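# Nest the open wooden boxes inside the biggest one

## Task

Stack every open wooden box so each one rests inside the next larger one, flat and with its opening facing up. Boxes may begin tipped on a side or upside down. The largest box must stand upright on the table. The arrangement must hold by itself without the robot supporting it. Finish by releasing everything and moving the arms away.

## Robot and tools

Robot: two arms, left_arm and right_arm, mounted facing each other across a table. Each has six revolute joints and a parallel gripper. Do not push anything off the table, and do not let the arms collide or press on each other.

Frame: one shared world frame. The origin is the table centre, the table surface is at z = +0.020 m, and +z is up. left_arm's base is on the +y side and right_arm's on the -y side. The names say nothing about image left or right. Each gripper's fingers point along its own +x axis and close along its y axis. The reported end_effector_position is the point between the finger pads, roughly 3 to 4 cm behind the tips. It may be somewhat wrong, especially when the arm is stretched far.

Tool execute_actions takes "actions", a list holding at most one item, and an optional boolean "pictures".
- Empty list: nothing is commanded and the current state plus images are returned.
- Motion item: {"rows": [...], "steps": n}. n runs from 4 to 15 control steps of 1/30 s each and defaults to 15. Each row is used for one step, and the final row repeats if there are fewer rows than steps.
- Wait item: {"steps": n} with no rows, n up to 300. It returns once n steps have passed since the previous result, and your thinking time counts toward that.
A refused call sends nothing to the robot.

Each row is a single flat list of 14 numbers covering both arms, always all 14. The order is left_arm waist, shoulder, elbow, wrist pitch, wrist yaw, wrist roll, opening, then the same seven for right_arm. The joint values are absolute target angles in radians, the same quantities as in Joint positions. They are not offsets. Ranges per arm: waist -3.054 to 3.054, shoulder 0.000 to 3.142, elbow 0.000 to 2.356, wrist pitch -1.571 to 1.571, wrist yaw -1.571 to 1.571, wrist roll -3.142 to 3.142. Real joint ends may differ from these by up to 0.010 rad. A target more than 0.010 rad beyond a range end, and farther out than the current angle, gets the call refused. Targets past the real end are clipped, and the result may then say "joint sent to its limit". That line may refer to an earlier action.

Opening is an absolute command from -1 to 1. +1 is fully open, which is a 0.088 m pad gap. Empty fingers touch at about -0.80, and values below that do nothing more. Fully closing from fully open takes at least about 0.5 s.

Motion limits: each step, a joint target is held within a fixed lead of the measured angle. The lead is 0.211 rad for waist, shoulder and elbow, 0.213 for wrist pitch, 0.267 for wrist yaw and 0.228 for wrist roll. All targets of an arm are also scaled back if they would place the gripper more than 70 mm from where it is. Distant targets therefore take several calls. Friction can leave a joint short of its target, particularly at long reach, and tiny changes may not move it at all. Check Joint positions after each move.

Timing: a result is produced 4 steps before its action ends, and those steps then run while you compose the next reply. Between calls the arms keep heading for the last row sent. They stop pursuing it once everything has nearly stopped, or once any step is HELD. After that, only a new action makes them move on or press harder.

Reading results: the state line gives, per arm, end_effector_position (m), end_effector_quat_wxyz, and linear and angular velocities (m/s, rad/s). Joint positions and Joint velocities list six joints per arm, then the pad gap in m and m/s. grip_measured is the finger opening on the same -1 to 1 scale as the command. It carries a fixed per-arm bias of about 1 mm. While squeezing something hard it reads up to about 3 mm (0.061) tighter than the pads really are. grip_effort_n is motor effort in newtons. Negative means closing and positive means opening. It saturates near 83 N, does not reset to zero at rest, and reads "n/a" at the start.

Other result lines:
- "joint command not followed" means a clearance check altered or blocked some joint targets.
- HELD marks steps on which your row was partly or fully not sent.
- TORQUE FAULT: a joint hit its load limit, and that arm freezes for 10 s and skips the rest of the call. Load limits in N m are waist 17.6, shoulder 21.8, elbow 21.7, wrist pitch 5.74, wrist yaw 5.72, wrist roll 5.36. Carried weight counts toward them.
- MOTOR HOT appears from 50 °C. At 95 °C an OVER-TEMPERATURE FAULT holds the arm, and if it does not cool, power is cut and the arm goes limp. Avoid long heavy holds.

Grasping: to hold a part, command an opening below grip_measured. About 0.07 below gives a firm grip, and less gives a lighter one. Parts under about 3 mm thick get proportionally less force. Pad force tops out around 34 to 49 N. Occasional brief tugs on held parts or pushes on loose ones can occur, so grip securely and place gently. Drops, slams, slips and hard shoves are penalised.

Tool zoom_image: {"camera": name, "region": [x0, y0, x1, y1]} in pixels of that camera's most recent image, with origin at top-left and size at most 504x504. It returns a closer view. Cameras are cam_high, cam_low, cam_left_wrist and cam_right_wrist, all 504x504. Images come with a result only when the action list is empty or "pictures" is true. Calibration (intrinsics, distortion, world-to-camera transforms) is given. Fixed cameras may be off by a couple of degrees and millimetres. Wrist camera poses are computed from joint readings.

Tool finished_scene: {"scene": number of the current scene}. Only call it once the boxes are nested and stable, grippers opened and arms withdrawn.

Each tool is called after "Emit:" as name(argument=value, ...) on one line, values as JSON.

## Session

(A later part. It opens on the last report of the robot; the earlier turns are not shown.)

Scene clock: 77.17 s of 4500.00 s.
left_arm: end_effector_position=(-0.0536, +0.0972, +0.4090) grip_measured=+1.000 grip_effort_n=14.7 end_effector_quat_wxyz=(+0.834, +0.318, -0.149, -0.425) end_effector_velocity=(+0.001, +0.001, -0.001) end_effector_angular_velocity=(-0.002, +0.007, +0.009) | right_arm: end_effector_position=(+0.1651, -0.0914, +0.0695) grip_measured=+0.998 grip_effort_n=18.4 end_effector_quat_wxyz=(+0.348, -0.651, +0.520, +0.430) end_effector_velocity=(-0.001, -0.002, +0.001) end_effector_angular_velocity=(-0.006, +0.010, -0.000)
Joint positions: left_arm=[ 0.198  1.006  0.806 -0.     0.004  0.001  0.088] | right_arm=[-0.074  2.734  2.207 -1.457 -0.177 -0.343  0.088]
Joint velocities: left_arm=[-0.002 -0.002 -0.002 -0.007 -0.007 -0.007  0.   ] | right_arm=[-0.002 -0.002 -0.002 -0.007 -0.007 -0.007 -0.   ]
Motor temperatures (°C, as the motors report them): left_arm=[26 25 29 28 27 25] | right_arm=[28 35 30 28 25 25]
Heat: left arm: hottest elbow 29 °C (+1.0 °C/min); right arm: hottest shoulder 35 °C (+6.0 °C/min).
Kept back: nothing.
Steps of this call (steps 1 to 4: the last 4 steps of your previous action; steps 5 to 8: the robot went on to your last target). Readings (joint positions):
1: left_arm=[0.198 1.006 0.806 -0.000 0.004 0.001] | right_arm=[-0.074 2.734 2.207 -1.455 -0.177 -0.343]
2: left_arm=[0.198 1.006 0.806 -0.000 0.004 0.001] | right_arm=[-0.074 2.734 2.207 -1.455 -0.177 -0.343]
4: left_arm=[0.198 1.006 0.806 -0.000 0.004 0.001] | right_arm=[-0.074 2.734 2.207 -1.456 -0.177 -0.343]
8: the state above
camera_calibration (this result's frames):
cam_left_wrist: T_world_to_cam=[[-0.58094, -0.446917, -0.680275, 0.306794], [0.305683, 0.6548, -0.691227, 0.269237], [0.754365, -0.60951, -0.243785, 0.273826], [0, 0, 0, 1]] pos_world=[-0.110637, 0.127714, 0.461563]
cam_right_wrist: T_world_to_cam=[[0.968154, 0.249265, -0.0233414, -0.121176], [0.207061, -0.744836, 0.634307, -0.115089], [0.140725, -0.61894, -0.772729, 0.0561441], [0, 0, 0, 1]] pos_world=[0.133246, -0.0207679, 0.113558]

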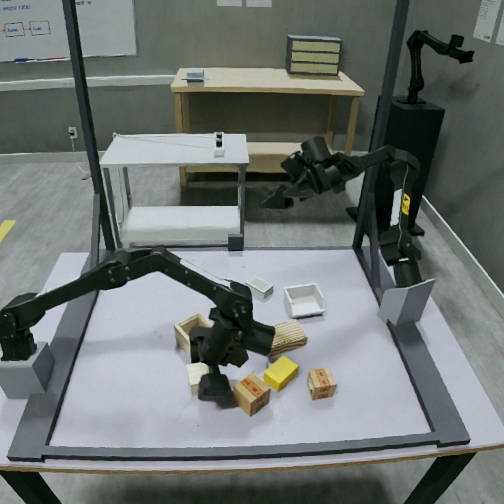

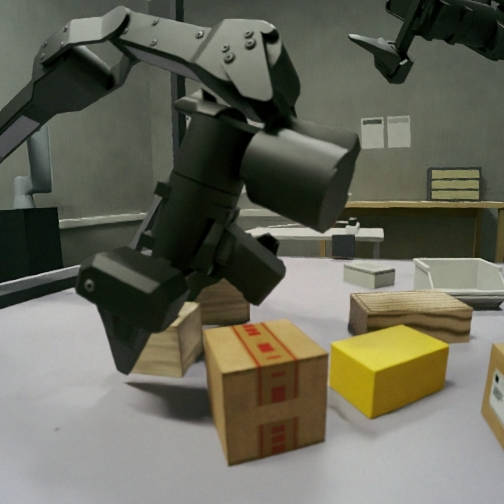

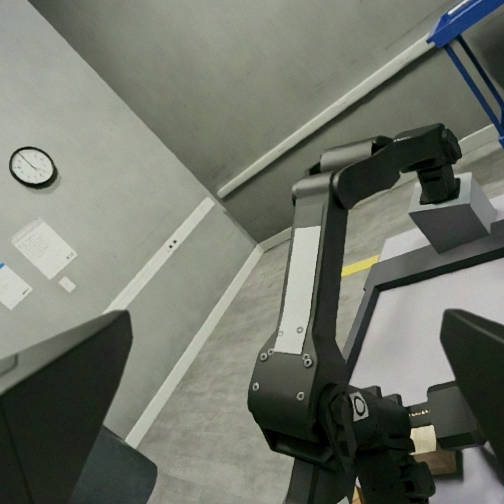

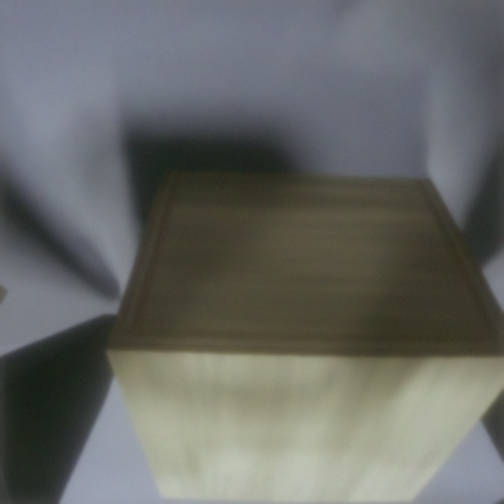

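Emit:
execute_actions(actions=[{"rows":[[0.2,1.0,0.8,0,0,0,1,-0.074,2.74,2.204,-1.46,-0.177,-0.342,0.1]],"steps":15}])

Emit:
execute_actions(actions=[{"rows":[[0.2,1.0,0.8,0,0,0,1,-0.05,2.3,2.0,-1.35,-0.177,-0.3,0.1]],"steps":15}])

Emit:
execute_actions(actions=[{"rows":[[0.2,1.0,0.8,0,0,0,1,0.05,1.9,1.3,0.0,-0.12,0.1,0.1]],"steps":15}])

Emit:
execute_actions(actions=[{"steps":30}])

Emit:
execute_actions(actions=[{"rows":[[0.2,1.0,0.8,0,0,0,1,0.067,2.0,1.05,1.0,-0.105,0.28,0.1]],"steps":15}])

Emit:
execute_actions(actions=[{"steps":20}])

Emit:
execute_actions(actions=[{"rows":[[0.2,1.0,0.8,0,0,0,1,0.067,2.40,0.89,1.14,-0.105,0.28,0.1]],"steps":15}])

Emit:
execute_actions(actions=[{"steps":20}], pictures=true)

Scene clock: 78.07 s of 4500.00 s.
left_arm: end_effector_position=(-0.0536, +0.0972, +0.4090) grip_measured=+1.000 grip_effort_n=14.7 end_effector_quat_wxyz=(+0.834, +0.318, -0.149, -0.425) end_effector_velocity=(+0.001, +0.001, -0.001) end_effector_angular_velocity=(-0.002, +0.007, +0.009) | right_arm: end_effector_position=(+0.1654, -0.0920, +0.0698) grip_measured=+0.336 grip_effort_n=-83.5 end_effector_quat_wxyz=(+0.347, -0.651, +0.521, +0.429) end_effector_velocity=(-0.003, -0.002, +0.002) end_effector_angular_velocity=(-0.004, +0.023, -0.006)
Joint positions: left_arm=[ 0.198  1.006  0.806 -0.     0.004  0.001  0.088] | right_arm=[-0.074  2.734  2.207 -1.46  -0.177 -0.343  0.055]
Joint velocities: left_arm=[-0.002 -0.002 -0.002 -0.007 -0.007 -0.007  0.   ] | right_arm=[-0.002 -0.007 -0.007 -0.007 -0.022 -0.007 -0.   ]
Motor temperatures (°C, as the motors report them): left_arm=[26 25 29 28 27 25] | right_arm=[28 35 30 28 25 25]
Heat: left arm: hottest elbow 29 °C (+1.0 °C/min); right arm: hottest shoulder 35 °C (+6.0 °C/min).
Steps of this call (steps 1 to 15: the robot went on to your last target; step 16: nothing new was sent; steps 17 to 27: the first 11 steps of this action). Readings (joint positions):
17: left_arm=[0.198 1.006 0.806 -0.000 0.004 0.001] | right_arm=[-0.074 2.734 2.207 -1.458 -0.177 -0.343]
18: left_arm=[0.198 1.006 0.806 -0.000 0.004 0.001] | right_arm=[-0.074 2.734 2.207 -1.458 -0.177 -0.343]
20: left_arm=[0.198 1.006 0.806 -0.000 0.004 0.001] | right_arm=[-0.074 2.734 2.207 -1.458 -0.177 -0.343]
24: left_arm=[0.198 1.006 0.806 -0.000 0.004 0.001] | right_arm=[-0.074 2.734 2.207 -1.460 -0.177 -0.343]
27: the state above

Scene clock: 78.57 s of 4500.00 s.
left_arm: end_effector_position=(-0.0536, +0.0972, +0.4090) grip_measured=+1.000 grip_effort_n=14.7 end_effector_quat_wxyz=(+0.834, +0.318, -0.149, -0.425) end_effector_velocity=(+0.002, +0.002, -0.003) end_effector_angular_velocity=(+0.001, +0.009, +0.012) | right_arm: end_effector_position=(+0.1205, -0.0769, +0.1822) grip_measured=+0.336 grip_effort_n=-83.5 end_effector_quat_wxyz=(+0.428, -0.615, +0.422, +0.511) end_effector_velocity=(-0.097, +0.038, +0.298) end_effector_angular_velocity=(+0.770, +0.030, +0.225)
Joint positions: left_arm=[ 0.198  1.006  0.806 -0.     0.004  0.001  0.088] | right_arm=[-0.051  2.34   2.027 -1.356 -0.177 -0.304  0.055]
Joint velocities: left_arm=[-0.002 -0.002 -0.007 -0.007 -0.007 -0.007  0.   ] | right_arm=[-0.002 -0.759 -0.007  0.051 -0.037  0.007 -0.   ]
Motor temperatures (°C, as the motors report them): left_arm=[26 25 29 28 27 25] | right_arm=[28 36 30 28 25 25]
Heat: left arm: hottest elbow 29 °C (+1.0 °C/min); right arm: hottest shoulder 36 °C (+7.1 °C/min).
Steps of this call (steps 1 to 4: the last 4 steps of your previous action; steps 5 to 15: the first 11 steps of this action). Readings (joint positions):
5: left_arm=[0.198 1.006 0.806 -0.000 0.004 0.001] | right_arm=[-0.074 2.715 2.187 -1.445 -0.177 -0.338]
6: left_arm=[0.198 1.006 0.806 -0.000 0.004 0.001] | right_arm=[-0.073 2.680 2.136 -1.416 -0.177 -0.328]
8: left_arm=[0.198 1.006 0.806 -0.000 0.004 0.001] | right_arm=[-0.067 2.604 2.068 -1.396 -0.177 -0.317]
12: left_arm=[0.198 1.006 0.806 -0.000 0.004 0.001] | right_arm=[-0.053 2.442 2.030 -1.363 -0.177 -0.307]
15: the state above

Scene clock: 79.07 s of 4500.00 s.
left_arm: end_effector_position=(-0.0536, +0.0972, +0.4090) grip_measured=+1.000 grip_effort_n=14.7 end_effector_quat_wxyz=(+0.834, +0.318, -0.149, -0.425) end_effector_velocity=(-0.001, +0.000, +0.001) end_effector_angular_velocity=(-0.020, +0.012, -0.001) | right_arm: end_effector_position=(+0.0665, -0.0774, +0.2248) grip_measured=+0.336 grip_effort_n=-83.5 end_effector_quat_wxyz=(+0.588, -0.460, +0.338, +0.573) end_effector_velocity=(+0.062, +0.017, -0.096) end_effector_angular_velocity=(+0.723, +0.105, -0.072)
Joint positions: left_arm=[ 0.198  1.006  0.806 -0.     0.004  0.001  0.088] | right_arm=[ 0.054  1.914  1.539 -0.82  -0.13   0.071  0.055]
Joint velocities: left_arm=[-0.002 -0.002 -0.002  0.007 -0.007 -0.022  0.   ] | right_arm=[-0.056 -0.418 -1.228  1.516  0.051  0.227 -0.   ]
Motor temperatures (°C, as the motors report them): left_arm=[26 25 29 28 27 25] | right_arm=[28 36 30 28 25 25]
Heat: left arm: hottest elbow 29 °C (+1.0 °C/min); right arm: hottest shoulder 36 °C (+7.1 °C/min).
Steps of this call (steps 1 to 4: the last 4 steps of your previous action; steps 5 to 15: the first 11 steps of this action). Readings (joint positions):
5: left_arm=[0.198 1.006 0.806 -0.000 0.004 0.001] | right_arm=[-0.048 2.278 2.001 -1.320 -0.171 -0.269]
6: left_arm=[0.198 1.006 0.806 -0.000 0.004 0.001] | right_arm=[-0.038 2.247 1.945 -1.260 -0.153 -0.212]
8: left_arm=[0.198 1.006 0.806 -0.000 0.004 0.001] | right_arm=[-0.003 2.172 1.842 -1.173 -0.141 -0.107]
12: left_arm=[0.198 1.006 0.806 -0.000 0.004 0.001] | right_arm=[0.052 1.994 1.661 -0.974 -0.135 0.034]
15: the state above

Scene clock: 80.07 s of 4500.00 s.
left_arm: end_effector_position=(-0.0536, +0.0972, +0.4090) grip_measured=+1.000 grip_effort_n=14.7 end_effector_quat_wxyz=(+0.834, +0.318, -0.149, -0.425) end_effector_velocity=(-0.001, -0.000, -0.001) end_effector_angular_velocity=(-0.002, +0.006, +0.002) | right_arm: end_effector_position=(+0.0530, +0.0069, +0.2507) grip_measured=+0.336 grip_effort_n=-83.5 end_effector_quat_wxyz=(+0.638, -0.279, +0.148, +0.702) end_effector_velocity=(+0.001, -0.003, -0.003) end_effector_angular_velocity=(-0.013, -0.003, +0.004)
Joint positions: left_arm=[ 0.198  1.006  0.806 -0.     0.004  0.001  0.088] | right_arm=[ 0.05   1.906  1.314 -0.004 -0.125  0.098  0.055]
Joint velocities: left_arm=[-0.007 -0.002  0.002 -0.007 -0.007 -0.007  0.   ] | right_arm=[-0.002 -0.002 -0.007 -0.007 -0.007 -0.007 -0.   ]
Motor temperatures (°C, as the motors report them): left_arm=[26 25 29 28 27 25] | right_arm=[28 36 30 28 25 25]
Heat: left arm: hottest elbow 29 °C (+1.0 °C/min); right arm: hottest shoulder 36 °C (+7.1 °C/min).
Kept back: nothing.
Steps of this call (steps 1 to 4: the last 4 steps of your previous action; steps 5 to 30: the robot went on to your last target). Readings (joint positions):
1: left_arm=[0.198 1.006 0.806 -0.000 0.004 0.001] | right_arm=[0.053 1.904 1.498 -0.769 -0.128 0.078]
2: left_arm=[0.198 1.006 0.806 -0.000 0.004 0.001] | right_arm=[0.051 1.901 1.456 -0.720 -0.127 0.083]
4: left_arm=[0.198 1.006 0.806 -0.000 0.004 0.001] | right_arm=[0.050 1.904 1.383 -0.631 -0.125 0.090]
8: left_arm=[0.198 1.006 0.806 -0.000 0.004 0.001] | right_arm=[0.050 1.909 1.319 -0.442 -0.125 0.095]
30: the state above

Scene clock: 80.43 s of 4500.00 s.
left_arm: end_effector_position=(-0.0536, +0.0972, +0.4090) grip_measured=+1.000 grip_effort_n=14.7 end_effector_quat_wxyz=(+0.834, +0.318, -0.149, -0.425) end_effector_velocity=(+0.005, +0.004, -0.004) end_effector_angular_velocity=(+0.015, +0.002, +0.025) | right_arm: end_effector_position=(+0.0672, -0.0002, +0.1890) grip_measured=+0.336 grip_effort_n=-83.5 end_effector_quat_wxyz=(+0.657, -0.188, +0.165, +0.711) end_effector_velocity=(-0.088, +0.115, +0.231) end_effector_angular_velocity=(+1.295, +0.215, +0.367)
Joint positions: left_arm=[ 0.198  1.006  0.806 -0.     0.004  0.001  0.088] | right_arm=[ 0.064  2.002  1.06   0.466 -0.111  0.267  0.055]
Joint velocities: left_arm=[ 0.002 -0.002 -0.007 -0.022 -0.007  0.007  0.   ] | right_arm=[ 0.007 -0.002 -0.105  1.473  0.007  0.081 -0.   ]
Motor temperatures (°C, as the motors report them): left_arm=[26 25 29 28 27 25] | right_arm=[28 36 30 28 25 25]
Heat: left arm: hottest elbow 29 °C (+1.0 °C/min); right arm: hottest shoulder 36 °C (+7.0 °C/min).
Steps of this call (steps 1 to 11: the first 11 steps of this action). Readings (joint positions):
1: left_arm=[0.198 1.006 0.806 -0.000 0.004 0.001] | right_arm=[0.050 1.909 1.301 0.022 -0.124 0.117]
2: left_arm=[0.198 1.006 0.806 -0.000 0.004 0.001] | right_arm=[0.051 1.911 1.273 0.073 -0.121 0.148]
4: left_arm=[0.198 1.006 0.806 -0.000 0.004 0.001] | right_arm=[0.054 1.923 1.213 0.149 -0.118 0.194]
8: left_arm=[0.198 1.006 0.806 -0.000 0.004 0.001] | right_arm=[0.062 1.983 1.094 0.325 -0.113 0.252]
11: the state above

Scene clock: 81.10 s of 4500.00 s.
left_arm: end_effector_position=(-0.0536, +0.0972, +0.4090) grip_measured=+1.000 grip_effort_n=14.7 end_effector_quat_wxyz=(+0.834, +0.318, -0.149, -0.425) end_effector_velocity=(+0.004, +0.002, -0.004) end_effector_angular_velocity=(+0.004, +0.011, +0.015) | right_arm: end_effector_position=(+0.0316, +0.0215, +0.2959) grip_measured=+0.336 grip_effort_n=-83.5 end_effector_quat_wxyz=(+0.622, -0.008, -0.010, +0.783) end_effector_velocity=(+0.004, +0.000, -0.004) end_effector_angular_velocity=(-0.016, -0.009, -0.016)
Joint positions: left_arm=[ 0.198  1.006  0.806 -0.     0.004  0.001  0.088] | right_arm=[ 0.064  1.998  1.059  0.993 -0.11   0.278  0.055]
Joint velocities: left_arm=[-0.002  0.002 -0.007 -0.007 -0.007 -0.007  0.   ] | right_arm=[-0.002 -0.002 -0.002 -0.022  0.007 -0.007 -0.   ]
Motor temperatures (°C, as the motors report them): left_arm=[26 25 29 28 27 25] | right_arm=[28 36 30 28 25 25]
Heat: left arm: hottest elbow 29 °C (+1.0 °C/min); right arm: hottest shoulder 36 °C (+7.0 °C/min).
Kept back: nothing.
Steps of this call (steps 1 to 4: the last 4 steps of your previous action; steps 5 to 20: the robot went on to your last target). Readings (joint positions):
1: left_arm=[0.198 1.006 0.806 -0.000 0.004 0.001] | right_arm=[0.064 2.002 1.059 0.516 -0.111 0.270]
2: left_arm=[0.198 1.006 0.806 -0.000 0.004 0.001] | right_arm=[0.064 2.002 1.059 0.571 -0.111 0.272]
4: left_arm=[0.198 1.006 0.806 -0.000 0.004 0.001] | right_arm=[0.064 2.000 1.059 0.672 -0.111 0.274]
8: left_arm=[0.198 1.006 0.806 -0.000 0.004 0.001] | right_arm=[0.064 2.000 1.059 0.861 -0.110 0.277]
20: the state above

Scene clock: 81.47 s of 4500.00 s.
left_arm: end_effector_position=(-0.0536, +0.0972, +0.4090) grip_measured=+1.000 grip_effort_n=14.7 end_effector_quat_wxyz=(+0.834, +0.318, -0.149, -0.425) end_effector_velocity=(-0.003, +0.000, -0.003) end_effector_angular_velocity=(+0.006, +0.012, -0.009) | right_arm: end_effector_position=(+0.0754, +0.0054, +0.1610) grip_measured=+0.336 grip_effort_n=-83.5 end_effector_quat_wxyz=(+0.644, -0.089, +0.072, +0.756) end_effector_velocity=(+0.143, -0.082, -0.420) end_effector_angular_velocity=(-0.810, -0.083, -0.254)
Joint positions: left_arm=[ 0.198  1.006  0.806 -0.     0.004  0.001  0.088] | right_arm=[ 0.064  2.236  0.943  1.106 -0.11   0.278  0.055]
Joint velocities: left_arm=[-0.007 -0.007 -0.002 -0.007  0.007 -0.007  0.   ] | right_arm=[-0.007  0.813 -0.208  0.168 -0.007  0.007 -0.   ]
Motor temperatures (°C, as the motors report them): left_arm=[26 25 29 28 27 25] | right_arm=[28 36 30 28 25 25]
Heat: left arm: hottest elbow 29 °C (+1.0 °C/min); right arm: hottest shoulder 36 °C (+7.0 °C/min).
Steps of this call (steps 1 to 11: the first 11 steps of this action). Readings (joint positions):
1: left_arm=[0.198 1.006 0.806 -0.000 0.004 0.001] | right_arm=[0.064 2.007 1.053 1.006 -0.110 0.278]
2: left_arm=[0.198 1.006 0.806 -0.000 0.004 0.001] | right_arm=[0.064 2.018 1.042 1.038 -0.110 0.278]
4: left_arm=[0.198 1.006 0.806 -0.000 0.004 0.001] | right_arm=[0.064 2.051 1.019 1.058 -0.110 0.278]
8: left_arm=[0.198 1.006 0.806 -0.000 0.004 0.001] | right_arm=[0.064 2.154 0.968 1.087 -0.110 0.278]
11: the state above

Scene clock: 82.13 s of 4500.00 s.
left_arm: end_effector_position=(-0.0536, +0.0972, +0.4090) grip_measured=+1.000 grip_effort_n=14.7 end_effector_quat_wxyz=(+0.834, +0.318, -0.149, -0.425) end_effector_velocity=(+0.003, +0.004, -0.001) end_effector_angular_velocity=(-0.004, +0.005, +0.026) | right_arm: end_effector_position=(+0.0989, -0.0115, +0.1005) grip_measured=+0.336 grip_effort_n=-83.5 end_effector_quat_wxyz=(+0.655, -0.124, +0.115, +0.737) end_effector_velocity=(+0.005, +0.001, +0.001) end_effector_angular_velocity=(-0.008, +0.004, -0.020)
Joint positions: left_arm=[ 0.198  1.006  0.806 -0.     0.004  0.001  0.088] | right_arm=[ 0.06   2.364  0.907  1.154 -0.109  0.288  0.055]
Joint velocities: left_arm=[-0.002 -0.007 -0.002 -0.022 -0.022 -0.007  0.   ] | right_arm=[-0.007 -0.007  0.002 -0.022  0.007  0.007 -0.   ]
Motor temperatures (°C, as the motors report them): left_arm=[26 25 29 28 27 25] | right_arm=[28 36 30 28 25 25]
Heat: left arm: hottest elbow 29 °C (+1.0 °C/min); right arm: hottest shoulder 36 °C (+7.0 °C/min).
Kept back: nothing.
Steps of this call (steps 1 to 4: the last 4 steps of your previous action; steps 5 to 20: the robot went on to your last target). Readings (joint positions):
1: left_arm=[0.198 1.006 0.806 -0.000 0.004 0.001] | right_arm=[0.064 2.263 0.936 1.112 -0.110 0.278]
2: left_arm=[0.198 1.006 0.806 -0.000 0.004 0.001] | right_arm=[0.064 2.290 0.929 1.118 -0.110 0.278]
4: left_arm=[0.198 1.006 0.806 -0.000 0.004 0.001] | right_arm=[0.064 2.337 0.914 1.123 -0.110 0.278]
8: left_arm=[0.198 1.006 0.806 -0.000 0.004 0.001] | right_arm=[0.060 2.360 0.907 1.147 -0.109 0.288]
20: the state above
camera_calibration (this result's frames):
cam_left_wrist: T_world_to_cam=[[-0.58094, -0.446917, -0.680275, 0.306794], [0.305683, 0.6548, -0.691227, 0.269237], [0.754365, -0.60951, -0.243785, 0.273826], [0, 0, 0, 1]] pos_world=[-0.110637, 0.127714, 0.461563]
cam_right_wrist: T_world_to_cam=[[0.989323, 0.143172, 0.0272228, -0.0846313], [0.105907, -0.577972, -0.809155, 0.09543], [-0.100114, 0.803399, -0.586964, 0.160415], [0, 0, 0, 1]] pos_world=[0.0896808, -0.061605, 0.17368]

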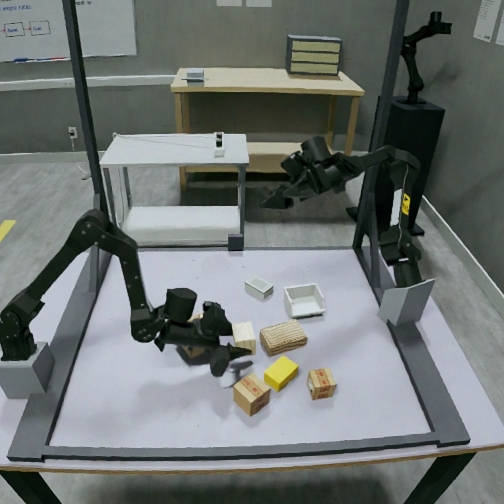

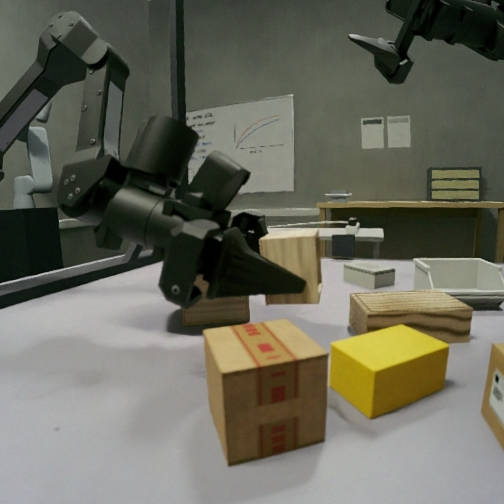

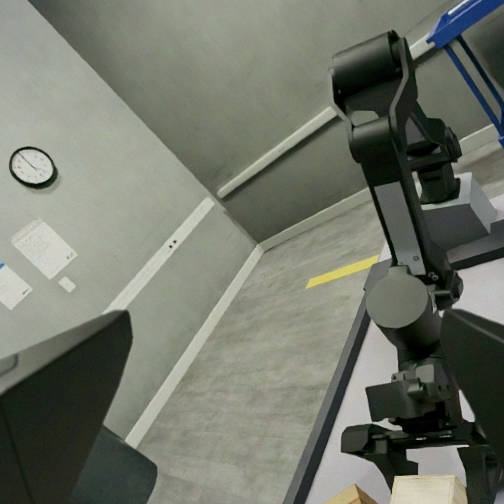

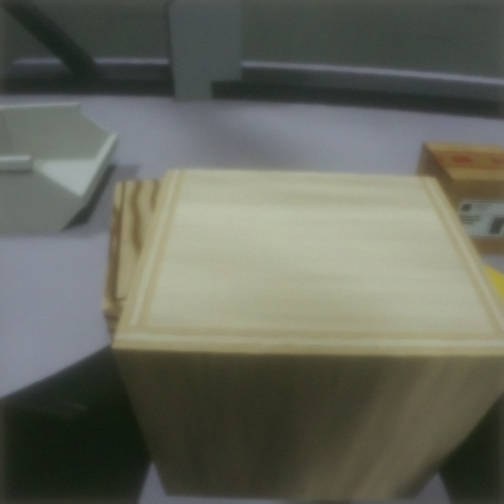

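Emit:
execute_actions(actions=[])

Scene clock: 82.70 s of 4500.00 s.
left_arm: end_effector_position=(-0.0536, +0.0972, +0.4090) grip_measured=+1.000 grip_effort_n=14.7 end_effector_quat_wxyz=(+0.834, +0.318, -0.149, -0.425) end_effector_velocity=(+0.004, +0.002, -0.005) end_effector_angular_velocity=(+0.001, +0.027, +0.022) | right_arm: end_effector_position=(+0.0989, -0.0115, +0.1004) grip_measured=+0.336 grip_effort_n=-83.5 end_effector_quat_wxyz=(+0.655, -0.124, +0.115, +0.737) end_effector_velocity=(-0.002, -0.001, -0.002) end_effector_angular_velocity=(-0.011, +0.008, +0.004)
Joint positions: left_arm=[ 0.198  1.006  0.806 -0.     0.004  0.001  0.088] | right_arm=[ 0.06   2.365  0.907  1.154 -0.109  0.288  0.055]
Joint velocities: left_arm=[-0.002  0.002 -0.002 -0.022 -0.007 -0.022  0.   ] | right_arm=[ 0.002 -0.002 -0.002 -0.007 -0.007  0.007 -0.   ]
Motor temperatures (°C, as the motors report them): left_arm=[26 25 29 28 27 25] | right_arm=[28 36 30 28 25 25]
Heat: left arm: hottest elbow 29 °C (+1.0 °C/min); right arm: hottest shoulder 36 °C (+7.1 °C/min).
Kept back: nothing.
Steps of this call (steps 1 to 15: the robot went on to your last target; steps 16 to 17: nothing new was sent). Readings (joint positions):
1: left_arm=[0.198 1.006 0.806 -0.000 0.004 0.001] | right_arm=[0.060 2.364 0.907 1.154 -0.109 0.288]
2: left_arm=[0.198 1.006 0.806 -0.000 0.004 0.001] | right_arm=[0.060 2.364 0.907 1.154 -0.109 0.288]
4: left_arm=[0.198 1.006 0.806 -0.000 0.004 0.001] | right_arm=[0.060 2.364 0.907 1.154 -0.109 0.288]
8: left_arm=[0.198 1.006 0.806 -0.000 0.004 0.001] | right_arm=[0.060 2.365 0.907 1.154 -0.109 0.288]
17: the state above
All arms were judged still, so your last target was given up. Only a new action makes them travel on or press farther. Fingers that are still opening or closing keep moving.
camera_calibration (this result's frames):
cam_left_wrist: T_world_to_cam=[[-0.58094, -0.446917, -0.680275, 0.306794], [0.305683, 0.6548, -0.691227, 0.269237], [0.754365, -0.60951, -0.243785, 0.273826], [0, 0, 0, 1]] pos_world=[-0.110637, 0.127714, 0.461563]
cam_right_wrist: T_world_to_cam=[[0.989323, 0.143172, 0.0272228, -0.0846588], [0.105907, -0.577972, -0.809155, 0.0953351], [-0.100114, 0.803399, -0.586964, 0.160375], [0, 0, 0, 1]] pos_world=[0.089714, -0.0616231, 0.17358]

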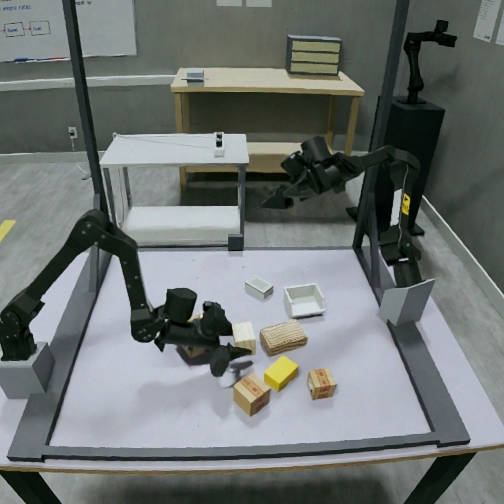

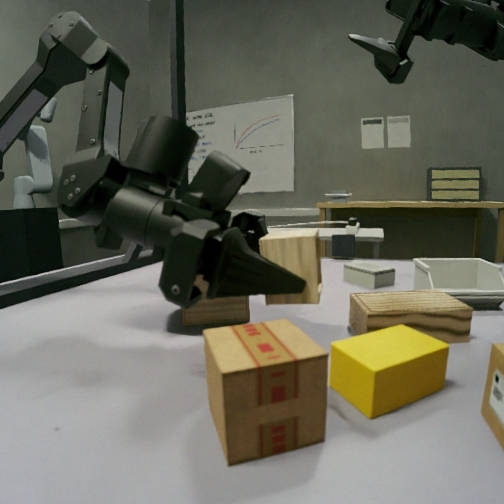

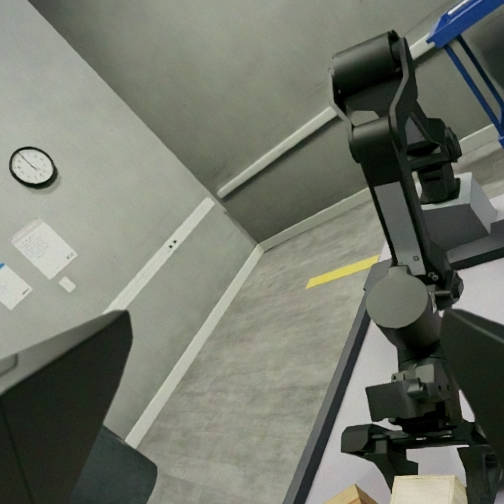

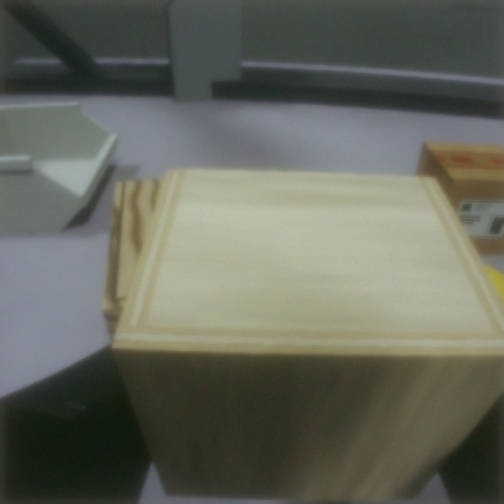

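Emit:
execute_actions(actions=[{"rows":[[0.2,1.0,0.8,0,0,0,1,0.064,2.43,0.9,1.2,-0.107,0.284,0.1]],"steps":15}], pictures=true)

Emit:
execute_actions(actions=[{"steps":15}], pictures=true)

Scene clock: 83.17 s of 4500.00 s.
left_arm: end_effector_position=(-0.0536, +0.0972, +0.4090) grip_measured=+1.000 grip_effort_n=14.7 end_effector_quat_wxyz=(+0.834, +0.318, -0.149, -0.425) end_effector_velocity=(-0.000, -0.001, -0.002) end_effector_angular_velocity=(+0.014, +0.001, -0.003) | right_arm: end_effector_position=(+0.0993, -0.0103, +0.1012) grip_measured=+0.336 grip_effort_n=-83.5 end_effector_quat_wxyz=(+0.653, -0.109, +0.105, +0.742) end_effector_velocity=(+0.000, -0.002, -0.007) end_effector_angular_velocity=(-0.021, -0.003, +0.015)
Joint positions: left_arm=[ 0.198  1.006  0.806 -0.     0.004  0.001  0.088] | right_arm=[ 0.058  2.39   0.909  1.214 -0.109  0.296  0.055]
Joint velocities: left_arm=[-0.002  0.002  0.002 -0.007  0.007  0.007  0.   ] | right_arm=[-0.002  0.012  0.002 -0.007 -0.022 -0.007 -0.   ]
Motor temperatures (°C, as the motors report them): left_arm=[26 25 29 28 27 25] | right_arm=[28 36 30 28 25 25]
Heat: left arm: hottest elbow 29 °C (+1.0 °C/min); right arm: hottest shoulder 36 °C (+7.0 °C/min).
Steps of this call (steps 1 to 3: nothing new was sent; steps 4 to 14: the first 11 steps of this action). Readings (joint positions):
4: left_arm=[0.198 1.006 0.806 -0.000 0.004 0.001] | right_arm=[0.060 2.368 0.907 1.161 -0.109 0.288]
5: left_arm=[0.198 1.006 0.806 -0.000 0.004 0.001] | right_arm=[0.059 2.374 0.907 1.179 -0.109 0.291]
7: left_arm=[0.198 1.006 0.806 -0.000 0.004 0.001] | right_arm=[0.058 2.382 0.907 1.196 -0.109 0.294]
11: left_arm=[0.198 1.006 0.806 -0.000 0.004 0.001] | right_arm=[0.058 2.388 0.908 1.210 -0.109 0.295]
14: the state above
camera_calibration (this result's frames):
cam_left_wrist: T_world_to_cam=[[-0.58094, -0.446917, -0.680275, 0.306794], [0.305683, 0.6548, -0.691227, 0.269237], [0.754365, -0.60951, -0.243785, 0.273826], [0, 0, 0, 1]] pos_world=[-0.110637, 0.127714, 0.461563]
cam_right_wrist: T_world_to_cam=[[0.988577, 0.149139, 0.0217358, -0.0845736], [0.101159, -0.549688, -0.829222, 0.0995065], [-0.111721, 0.821949, -0.558496, 0.158369], [0, 0, 0, 1]] pos_world=[0.0912347, -0.0628603, 0.1728]

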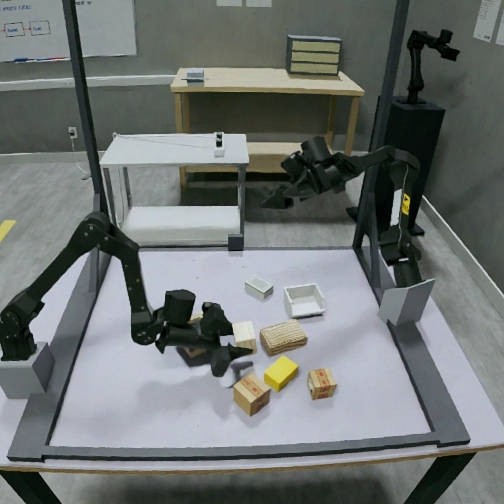

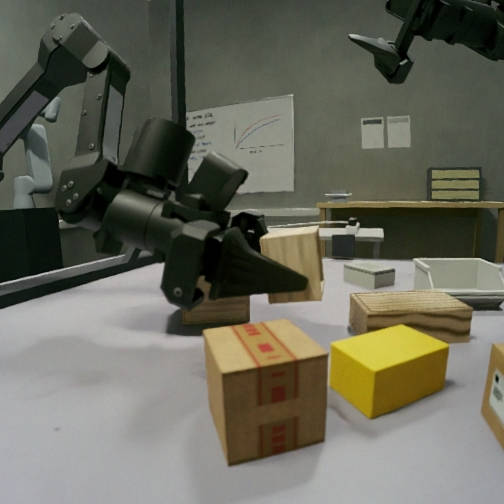

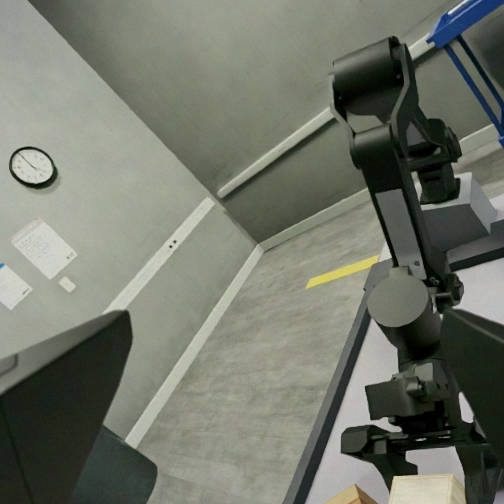

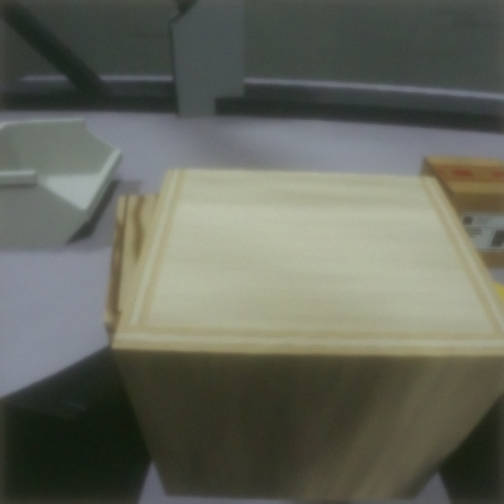

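Scene clock: 83.67 s of 4500.00 s.
left_arm: end_effector_position=(-0.0536, +0.0972, +0.4090) grip_measured=+1.000 grip_effort_n=14.7 end_effector_quat_wxyz=(+0.834, +0.318, -0.149, -0.425) end_effector_velocity=(+0.002, +0.001, +0.004) end_effector_angular_velocity=(-0.030, +0.005, +0.014) | right_arm: end_effector_position=(+0.0993, -0.0102, +0.1013) grip_measured=+0.336 grip_effort_n=-83.5 end_effector_quat_wxyz=(+0.653, -0.108, +0.105, +0.742) end_effector_velocity=(-0.002, +0.000, -0.000) end_effector_angular_velocity=(-0.004, -0.005, +0.011)
Joint positions: left_arm=[ 0.198  1.006  0.806 -0.     0.004  0.001  0.088] | right_arm=[ 0.058  2.391  0.909  1.216 -0.109  0.296  0.055]
Joint velocities: left_arm=[ 0.002  0.002  0.002  0.007 -0.022 -0.022  0.   ] | right_arm=[ 0.002 -0.002  0.002 -0.007 -0.007 -0.007 -0.   ]
Motor temperatures (°C, as the motors report them): left_arm=[26 25 29 28 27 25] | right_arm=[28 36 30 28 25 25]
Heat: left arm: hottest elbow 29 °C (+1.0 °C/min); right arm: hottest shoulder 36 °C (+7.1 °C/min).
Kept back: nothing.
Steps of this call (steps 1 to 4: the last 4 steps of your previous action; steps 5 to 15: the robot went on to your last target). Readings (joint positions):
1: left_arm=[0.198 1.006 0.806 -0.000 0.004 0.001] | right_arm=[0.058 2.390 0.909 1.215 -0.109 0.296]
2: left_arm=[0.198 1.006 0.806 -0.000 0.004 0.001] | right_arm=[0.058 2.390 0.909 1.215 -0.109 0.296]
4: left_arm=[0.198 1.006 0.806 -0.000 0.004 0.001] | right_arm=[0.058 2.390 0.909 1.216 -0.109 0.296]
8: left_arm=[0.198 1.006 0.806 -0.000 0.004 0.001] | right_arm=[0.058 2.391 0.909 1.216 -0.109 0.296]
15: the state above
All arms were judged still, so your last target was given up. Only a new action makes them travel on or press farther. Fingers that are still opening or closing keep moving.
camera_calibration (this result's frames):
cam_left_wrist: T_world_to_cam=[[-0.58094, -0.446917, -0.680275, 0.306794], [0.305683, 0.6548, -0.691227, 0.269237], [0.754365, -0.60951, -0.243785, 0.273826], [0, 0, 0, 1]] pos_world=[-0.110637, 0.127714, 0.461563]
cam_right_wrist: T_world_to_cam=[[0.988522, 0.149546, 0.0214505, -0.0845094], [0.100946, -0.548178, -0.830247, 0.0998142], [-0.112402, 0.822883, -0.556983, 0.158241], [0, 0, 0, 1]] pos_world=[0.0912501, -0.0628593, 0.17282]

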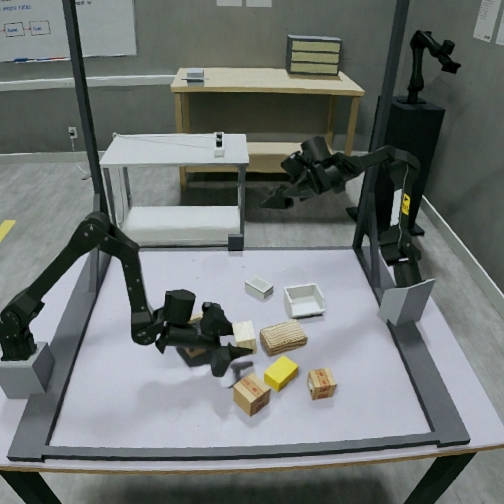

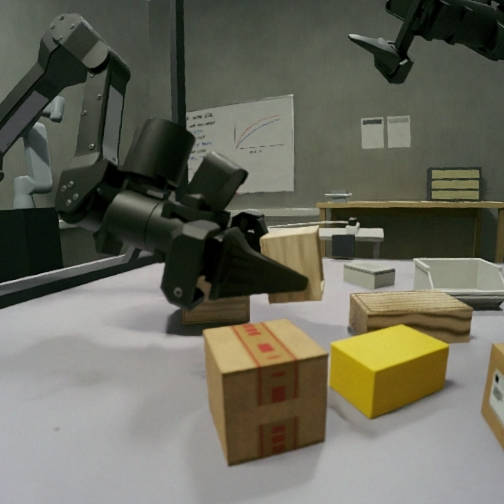

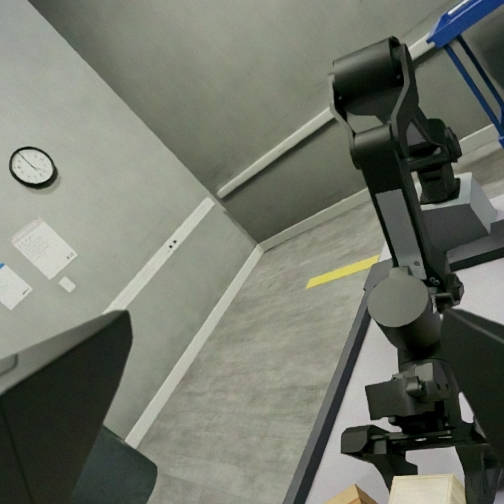

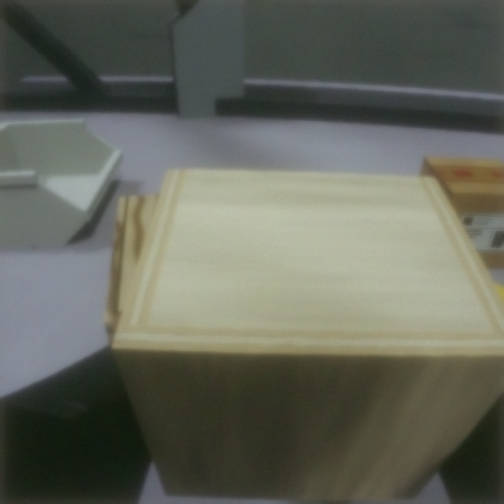

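Emit:
execute_actions(actions=[{"rows":[[0.2,1.0,0.8,0,0,0,1,0.06,2.35,0.9,1.15,-0.107,0.284,0.1],[0.2,1.0,0.8,0,0,0,1,0.06,2.35,0.9,1.15,-0.107,0.284,0.1],[0.2,1.0,0.8,0,0,0,1,0.06,2.35,0.9,1.15,-0.107,0.284,0.1],[0.2,1.0,0.8,0,0,0,1,0.06,2.35,0.9,1.15,-0.107,0.284,0.1],[0.2,1.0,0.8,0,0,0,1,0.06,2.35,0.9,1.15,-0.107,0.284,0.1],[0.2,1.0,0.8,0,0,0,1,-0.03,2.35,0.9,1.15,-0.107,0.284,0.1]],"steps":15}])

Emit:
execute_actions(actions=[{"rows":[[0.2,1.0,0.8,0,0,0,1,-0.03,2.42,0.9,1.2,-0.107,0.284,0.1]],"steps":15}])

Emit:
execute_actions(actions=[{"steps":10}], pictures=true)

Scene clock: 84.50 s of 4500.00 s.
left_arm: end_effector_position=(-0.0536, +0.0972, +0.4090) grip_measured=+1.000 grip_effort_n=14.7 end_effector_quat_wxyz=(+0.834, +0.318, -0.149, -0.425) end_effector_velocity=(+0.004, +0.002, -0.005) end_effector_angular_velocity=(+0.010, +0.015, +0.021) | right_arm: end_effector_position=(+0.1349, -0.0074, +0.1124) grip_measured=+0.336 grip_effort_n=-83.5 end_effector_quat_wxyz=(+0.682, -0.112, +0.110, +0.715) end_effector_velocity=(+0.164, +0.010, +0.050) end_effector_angular_velocity=(+0.102, -0.013, -0.348)
Joint positions: left_arm=[ 0.198  1.006  0.806 -0.     0.004  0.001  0.088] | right_arm=[-0.016  2.363  0.908  1.153 -0.109  0.286  0.055]
Joint velocities: left_arm=[-0.002  0.002 -0.002 -0.022 -0.007 -0.007  0.   ] | right_arm=[-0.33  -0.002 -0.002 -0.007  0.037 -0.007 -0.   ]
Motor temperatures (°C, as the motors report them): left_arm=[26 25 29 28 27 25] | right_arm=[28 36 30 28 25 25]
Heat: left arm: hottest elbow 29 °C (+1.0 °C/min); right arm: hottest shoulder 36 °C (+7.0 °C/min).
Steps of this call (steps 1 to 14: nothing new was sent; steps 15 to 25: the first 11 steps of this action). Readings (joint positions):
15: left_arm=[0.198 1.006 0.806 -0.000 0.004 0.001] | right_arm=[0.058 2.387 0.909 1.213 -0.109 0.296]
16: left_arm=[0.198 1.006 0.806 -0.000 0.004 0.001] | right_arm=[0.058 2.379 0.909 1.194 -0.109 0.295]
18: left_arm=[0.198 1.006 0.806 -0.000 0.004 0.001] | right_arm=[0.058 2.369 0.909 1.174 -0.109 0.290]
22: left_arm=[0.198 1.006 0.806 -0.000 0.004 0.001] | right_arm=[0.030 2.363 0.909 1.157 -0.111 0.286]
25: the state above

Scene clock: 85.00 s of 4500.00 s.
left_arm: end_effector_position=(-0.0536, +0.0972, +0.4090) grip_measured=+1.000 grip_effort_n=14.2 end_effector_quat_wxyz=(+0.834, +0.318, -0.149, -0.425) end_effector_velocity=(-0.000, +0.002, -0.000) end_effector_angular_velocity=(-0.014, +0.016, +0.006) | right_arm: end_effector_position=(+0.1458, -0.0098, +0.1029) grip_measured=+0.336 grip_effort_n=-83.5 end_effector_quat_wxyz=(+0.687, -0.110, +0.110, +0.710) end_effector_velocity=(-0.002, +0.002, +0.008) end_effector_angular_velocity=(+0.034, -0.004, +0.017)
Joint positions: left_arm=[ 0.198  1.006  0.806 -0.     0.004  0.001  0.088] | right_arm=[-0.031  2.406  0.907  1.195 -0.109  0.286  0.055]
Joint velocities: left_arm=[-0.002 -0.007 -0.002 -0.007 -0.007 -0.022  0.   ] | right_arm=[-0.002 -0.002 -0.002  0.037 -0.007 -0.007 -0.   ]
Motor temperatures (°C, as the motors report them): left_arm=[26 25 30 28 27 25] | right_arm=[28 36 30 28 25 25]
Heat: left arm: hottest elbow 30 °C (+2.0 °C/min); right arm: hottest shoulder 36 °C (+7.1 °C/min).
Steps of this call (steps 1 to 4: the last 4 steps of your previous action; steps 5 to 15: the first 11 steps of this action). Readings (joint positions):
5: left_arm=[0.198 1.006 0.806 -0.000 0.004 0.001] | right_arm=[-0.032 2.364 0.908 1.156 -0.109 0.286]
6: left_arm=[0.198 1.006 0.806 -0.000 0.004 0.001] | right_arm=[-0.031 2.370 0.908 1.170 -0.109 0.286]
8: left_arm=[0.198 1.006 0.806 -0.000 0.004 0.001] | right_arm=[-0.031 2.382 0.908 1.182 -0.109 0.286]
12: left_arm=[0.198 1.006 0.806 -0.000 0.004 0.001] | right_arm=[-0.031 2.403 0.907 1.190 -0.109 0.286]
15: the state above

Scene clock: 85.33 s of 4500.00 s.
left_arm: end_effector_position=(-0.0536, +0.0972, +0.4090) grip_measured=+1.000 grip_effort_n=15.1 end_effector_quat_wxyz=(+0.834, +0.318, -0.149, -0.425) end_effector_velocity=(+0.001, +0.000, -0.001) end_effector_angular_velocity=(+0.007, -0.005, +0.008) | right_arm: end_effector_position=(+0.1458, -0.0097, +0.1030) grip_measured=+0.336 grip_effort_n=-83.5 end_effector_quat_wxyz=(+0.687, -0.110, +0.109, +0.710) end_effector_velocity=(+0.000, -0.001, -0.001) end_effector_angular_velocity=(-0.008, -0.005, +0.004)
Joint positions: left_arm=[ 0.198  1.006  0.806 -0.     0.004  0.001  0.088] | right_arm=[-0.031  2.406  0.907  1.197 -0.109  0.286  0.055]
Joint velocities: left_arm=[-0.002  0.002  0.002 -0.007 -0.007  0.007  0.   ] | right_arm=[-0.002 -0.002 -0.002 -0.007 -0.007 -0.007 -0.   ]
Motor temperatures (°C, as the motors report them): left_arm=[26 25 30 28 27 25] | right_arm=[28 36 30 28 25 25]
Heat: left arm: hottest elbow 30 °C (+2.0 °C/min); right arm: hottest shoulder 36 °C (+7.0 °C/min).
Kept back: nothing.
Steps of this call (steps 1 to 4: the last 4 steps of your previous action; steps 5 to 10: the robot went on to your last target). Readings (joint positions):
1: left_arm=[0.198 1.006 0.806 -0.000 0.004 0.001] | right_arm=[-0.031 2.406 0.907 1.196 -0.109 0.286]
2: left_arm=[0.198 1.006 0.806 -0.000 0.004 0.001] | right_arm=[-0.031 2.406 0.907 1.197 -0.109 0.286]
4: left_arm=[0.198 1.006 0.806 -0.000 0.004 0.001] | right_arm=[-0.031 2.406 0.907 1.197 -0.109 0.286]
8: left_arm=[0.198 1.006 0.806 -0.000 0.004 0.001] | right_arm=[-0.031 2.406 0.907 1.197 -0.109 0.286]
10: the state above
camera_calibration (this result's frames):
cam_left_wrist: T_world_to_cam=[[-0.58094, -0.446917, -0.680275, 0.306794], [0.305683, 0.6548, -0.691227, 0.269237], [0.754365, -0.60951, -0.243785, 0.273826], [0, 0, 0, 1]] pos_world=[-0.110637, 0.127714, 0.461563]
cam_right_wrist: T_world_to_cam=[[0.997873, 0.0572167, 0.0312463, -0.133835], [0.0580701, -0.562264, -0.824916, 0.102312], [-0.0296303, 0.824976, -0.564391, 0.152739], [0, 0, 0, 1]] pos_world=[0.132135, -0.0608222, 0.174785]

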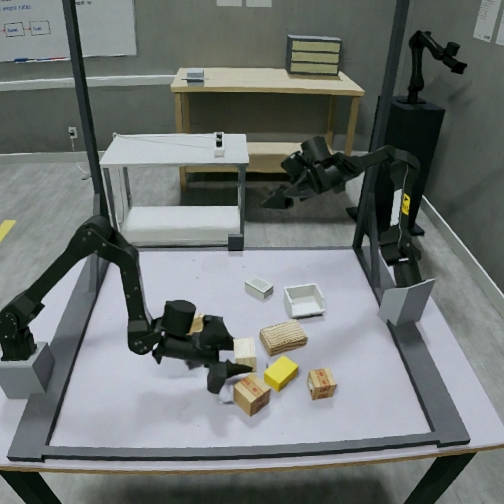

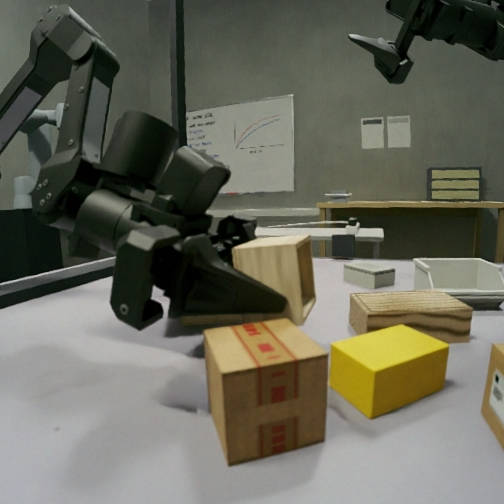

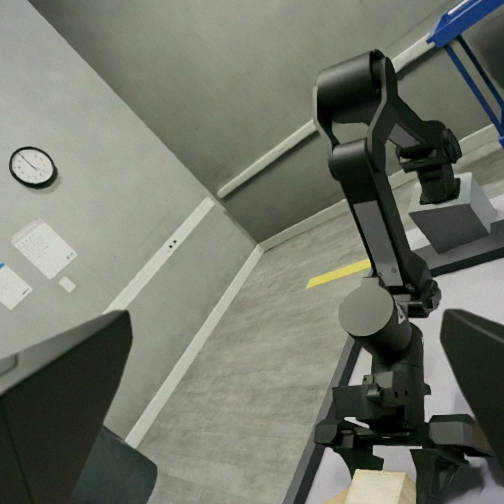

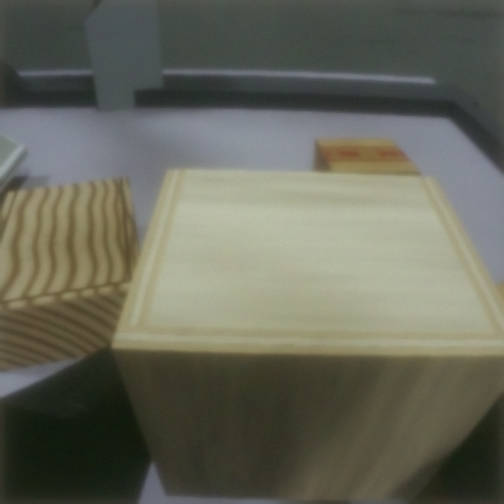

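Emit:
execute_actions(actions=[{"rows":[[0.2,1.0,0.8,0,0,0,1,-0.03,2.5,0.9,1.27,-0.107,0.284,0.1]],"steps":15}])

Emit:
execute_actions(actions=[{"steps":10}], pictures=true)

Scene clock: 85.83 s of 4500.00 s.
left_arm: end_effector_position=(-0.0536, +0.0972, +0.4090) grip_measured=+1.000 grip_effort_n=14.7 end_effector_quat_wxyz=(+0.834, +0.318, -0.149, -0.425) end_effector_velocity=(-0.002, -0.001, -0.000) end_effector_angular_velocity=(+0.001, -0.010, -0.005) | right_arm: end_effector_position=(+0.1537, -0.0167, +0.0793) grip_measured=+0.336 grip_effort_n=-83.5 end_effector_quat_wxyz=(+0.688, -0.114, +0.114, +0.707) end_effector_velocity=(-0.000, +0.002, +0.008) end_effector_angular_velocity=(+0.038, -0.009, +0.004)
Joint positions: left_arm=[ 0.198  1.006  0.806 -0.     0.004  0.001  0.088] | right_arm=[-0.032  2.486  0.905  1.264 -0.108  0.286  0.055]
Joint velocities: left_arm=[-0.007 -0.002 -0.002  0.007 -0.007  0.007  0.   ] | right_arm=[-0.002 -0.002 -0.002  0.037  0.007 -0.007 -0.   ]
Motor temperatures (°C, as the motors report them): left_arm=[26 25 30 28 27 25] | right_arm=[28 36 30 28 25 25]
Heat: left arm: hottest elbow 30 °C (+2.0 °C/min); right arm: hottest shoulder 36 °C (+7.1 °C/min).
Steps of this call (steps 1 to 4: the robot went on to your last target; steps 5 to 15: the first 11 steps of this action). Readings (joint positions):
5: left_arm=[0.198 1.006 0.806 -0.000 0.004 0.001] | right_arm=[-0.031 2.415 0.907 1.209 -0.109 0.286]
6: left_arm=[0.198 1.006 0.806 -0.000 0.004 0.001] | right_arm=[-0.031 2.428 0.907 1.234 -0.109 0.286]
8: left_arm=[0.198 1.006 0.806 -0.000 0.004 0.001] | right_arm=[-0.033 2.452 0.908 1.250 -0.108 0.293]
12: left_arm=[0.198 1.006 0.806 -0.000 0.004 0.001] | right_arm=[-0.032 2.482 0.906 1.257 -0.108 0.286]
15: the state above

Scene clock: 86.17 s of 4500.00 s.
left_arm: end_effector_position=(-0.0536, +0.0972, +0.4090) grip_measured=+1.000 grip_effort_n=14.7 end_effector_quat_wxyz=(+0.834, +0.318, -0.149, -0.425) end_effector_velocity=(+0.002, +0.001, -0.002) end_effector_angular_velocity=(+0.001, +0.009, +0.012) | right_arm: end_effector_position=(+0.1536, -0.0166, +0.0797) grip_measured=+0.336 grip_effort_n=-83.5 end_effector_quat_wxyz=(+0.688, -0.114, +0.114, +0.707) end_effector_velocity=(+0.003, -0.001, -0.000) end_effector_angular_velocity=(-0.007, -0.005, -0.000)
Joint positions: left_arm=[ 0.198  1.006  0.806 -0.     0.004  0.001  0.088] | right_arm=[-0.032  2.487  0.905  1.267 -0.108  0.286  0.055]
Joint velocities: left_arm=[-0.002  0.002 -0.002 -0.007 -0.007 -0.007  0.   ] | right_arm=[-0.007 -0.002 -0.002 -0.007 -0.007 -0.007 -0.   ]
Motor temperatures (°C, as the motors report them): left_arm=[26 25 30 28 27 25] | right_arm=[28 36 30 28 25 25]
Heat: left arm: hottest elbow 30 °C (+2.0 °C/min); right arm: hottest shoulder 36 °C (+7.0 °C/min).
Kept back: nothing.
Steps of this call (steps 1 to 4: the last 4 steps of your previous action; steps 5 to 10: the robot went on to your last target). Readings (joint positions):
1: left_arm=[0.198 1.006 0.806 -0.000 0.004 0.001] | right_arm=[-0.032 2.486 0.905 1.266 -0.108 0.286]
2: left_arm=[0.198 1.006 0.806 -0.000 0.004 0.001] | right_arm=[-0.032 2.486 0.905 1.266 -0.108 0.286]
4: left_arm=[0.198 1.006 0.806 -0.000 0.004 0.001] | right_arm=[-0.032 2.486 0.905 1.267 -0.108 0.286]
8: left_arm=[0.198 1.006 0.806 -0.000 0.004 0.001] | right_arm=[-0.032 2.487 0.905 1.267 -0.108 0.286]
10: the state above
camera_calibration (this result's frames):
cam_left_wrist: T_world_to_cam=[[-0.58094, -0.446917, -0.680275, 0.306794], [0.305683, 0.6548, -0.691227, 0.269237], [0.754365, -0.60951, -0.243785, 0.273826], [0, 0, 0, 1]] pos_world=[-0.110637, 0.127714, 0.461563]
cam_right_wrist: T_world_to_cam=[[0.998147, 0.0526621, 0.0304966, -0.140531], [0.0551881, -0.572154, -0.818287, 0.0785035], [-0.0256439, 0.818453, -0.574, 0.145545], [0, 0, 0, 1]] pos_world=[0.139671, -0.0668049, 0.152067]

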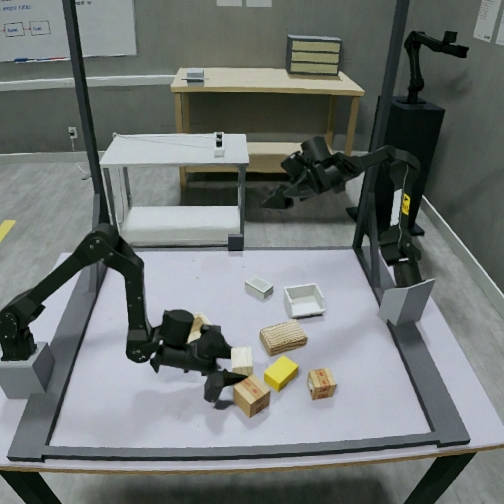

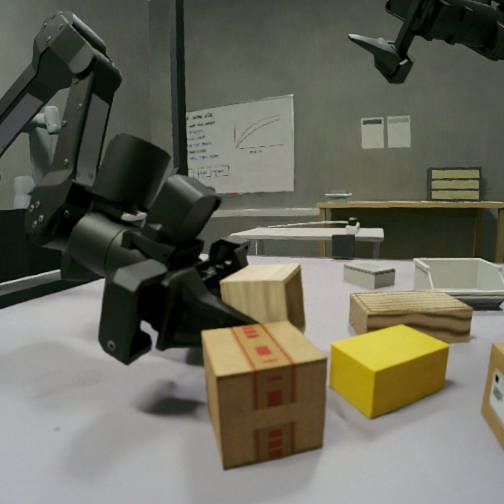

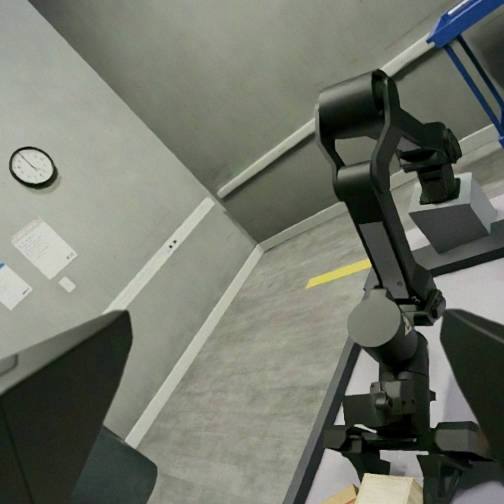

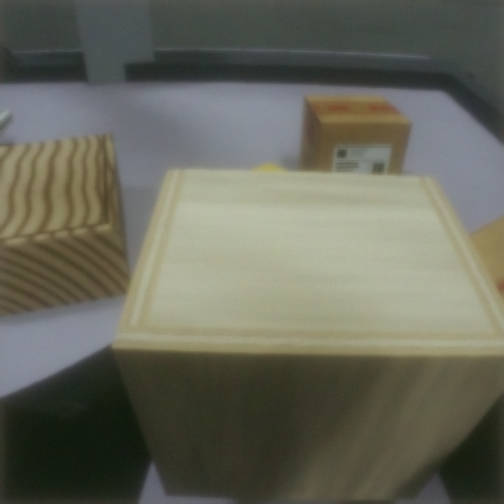

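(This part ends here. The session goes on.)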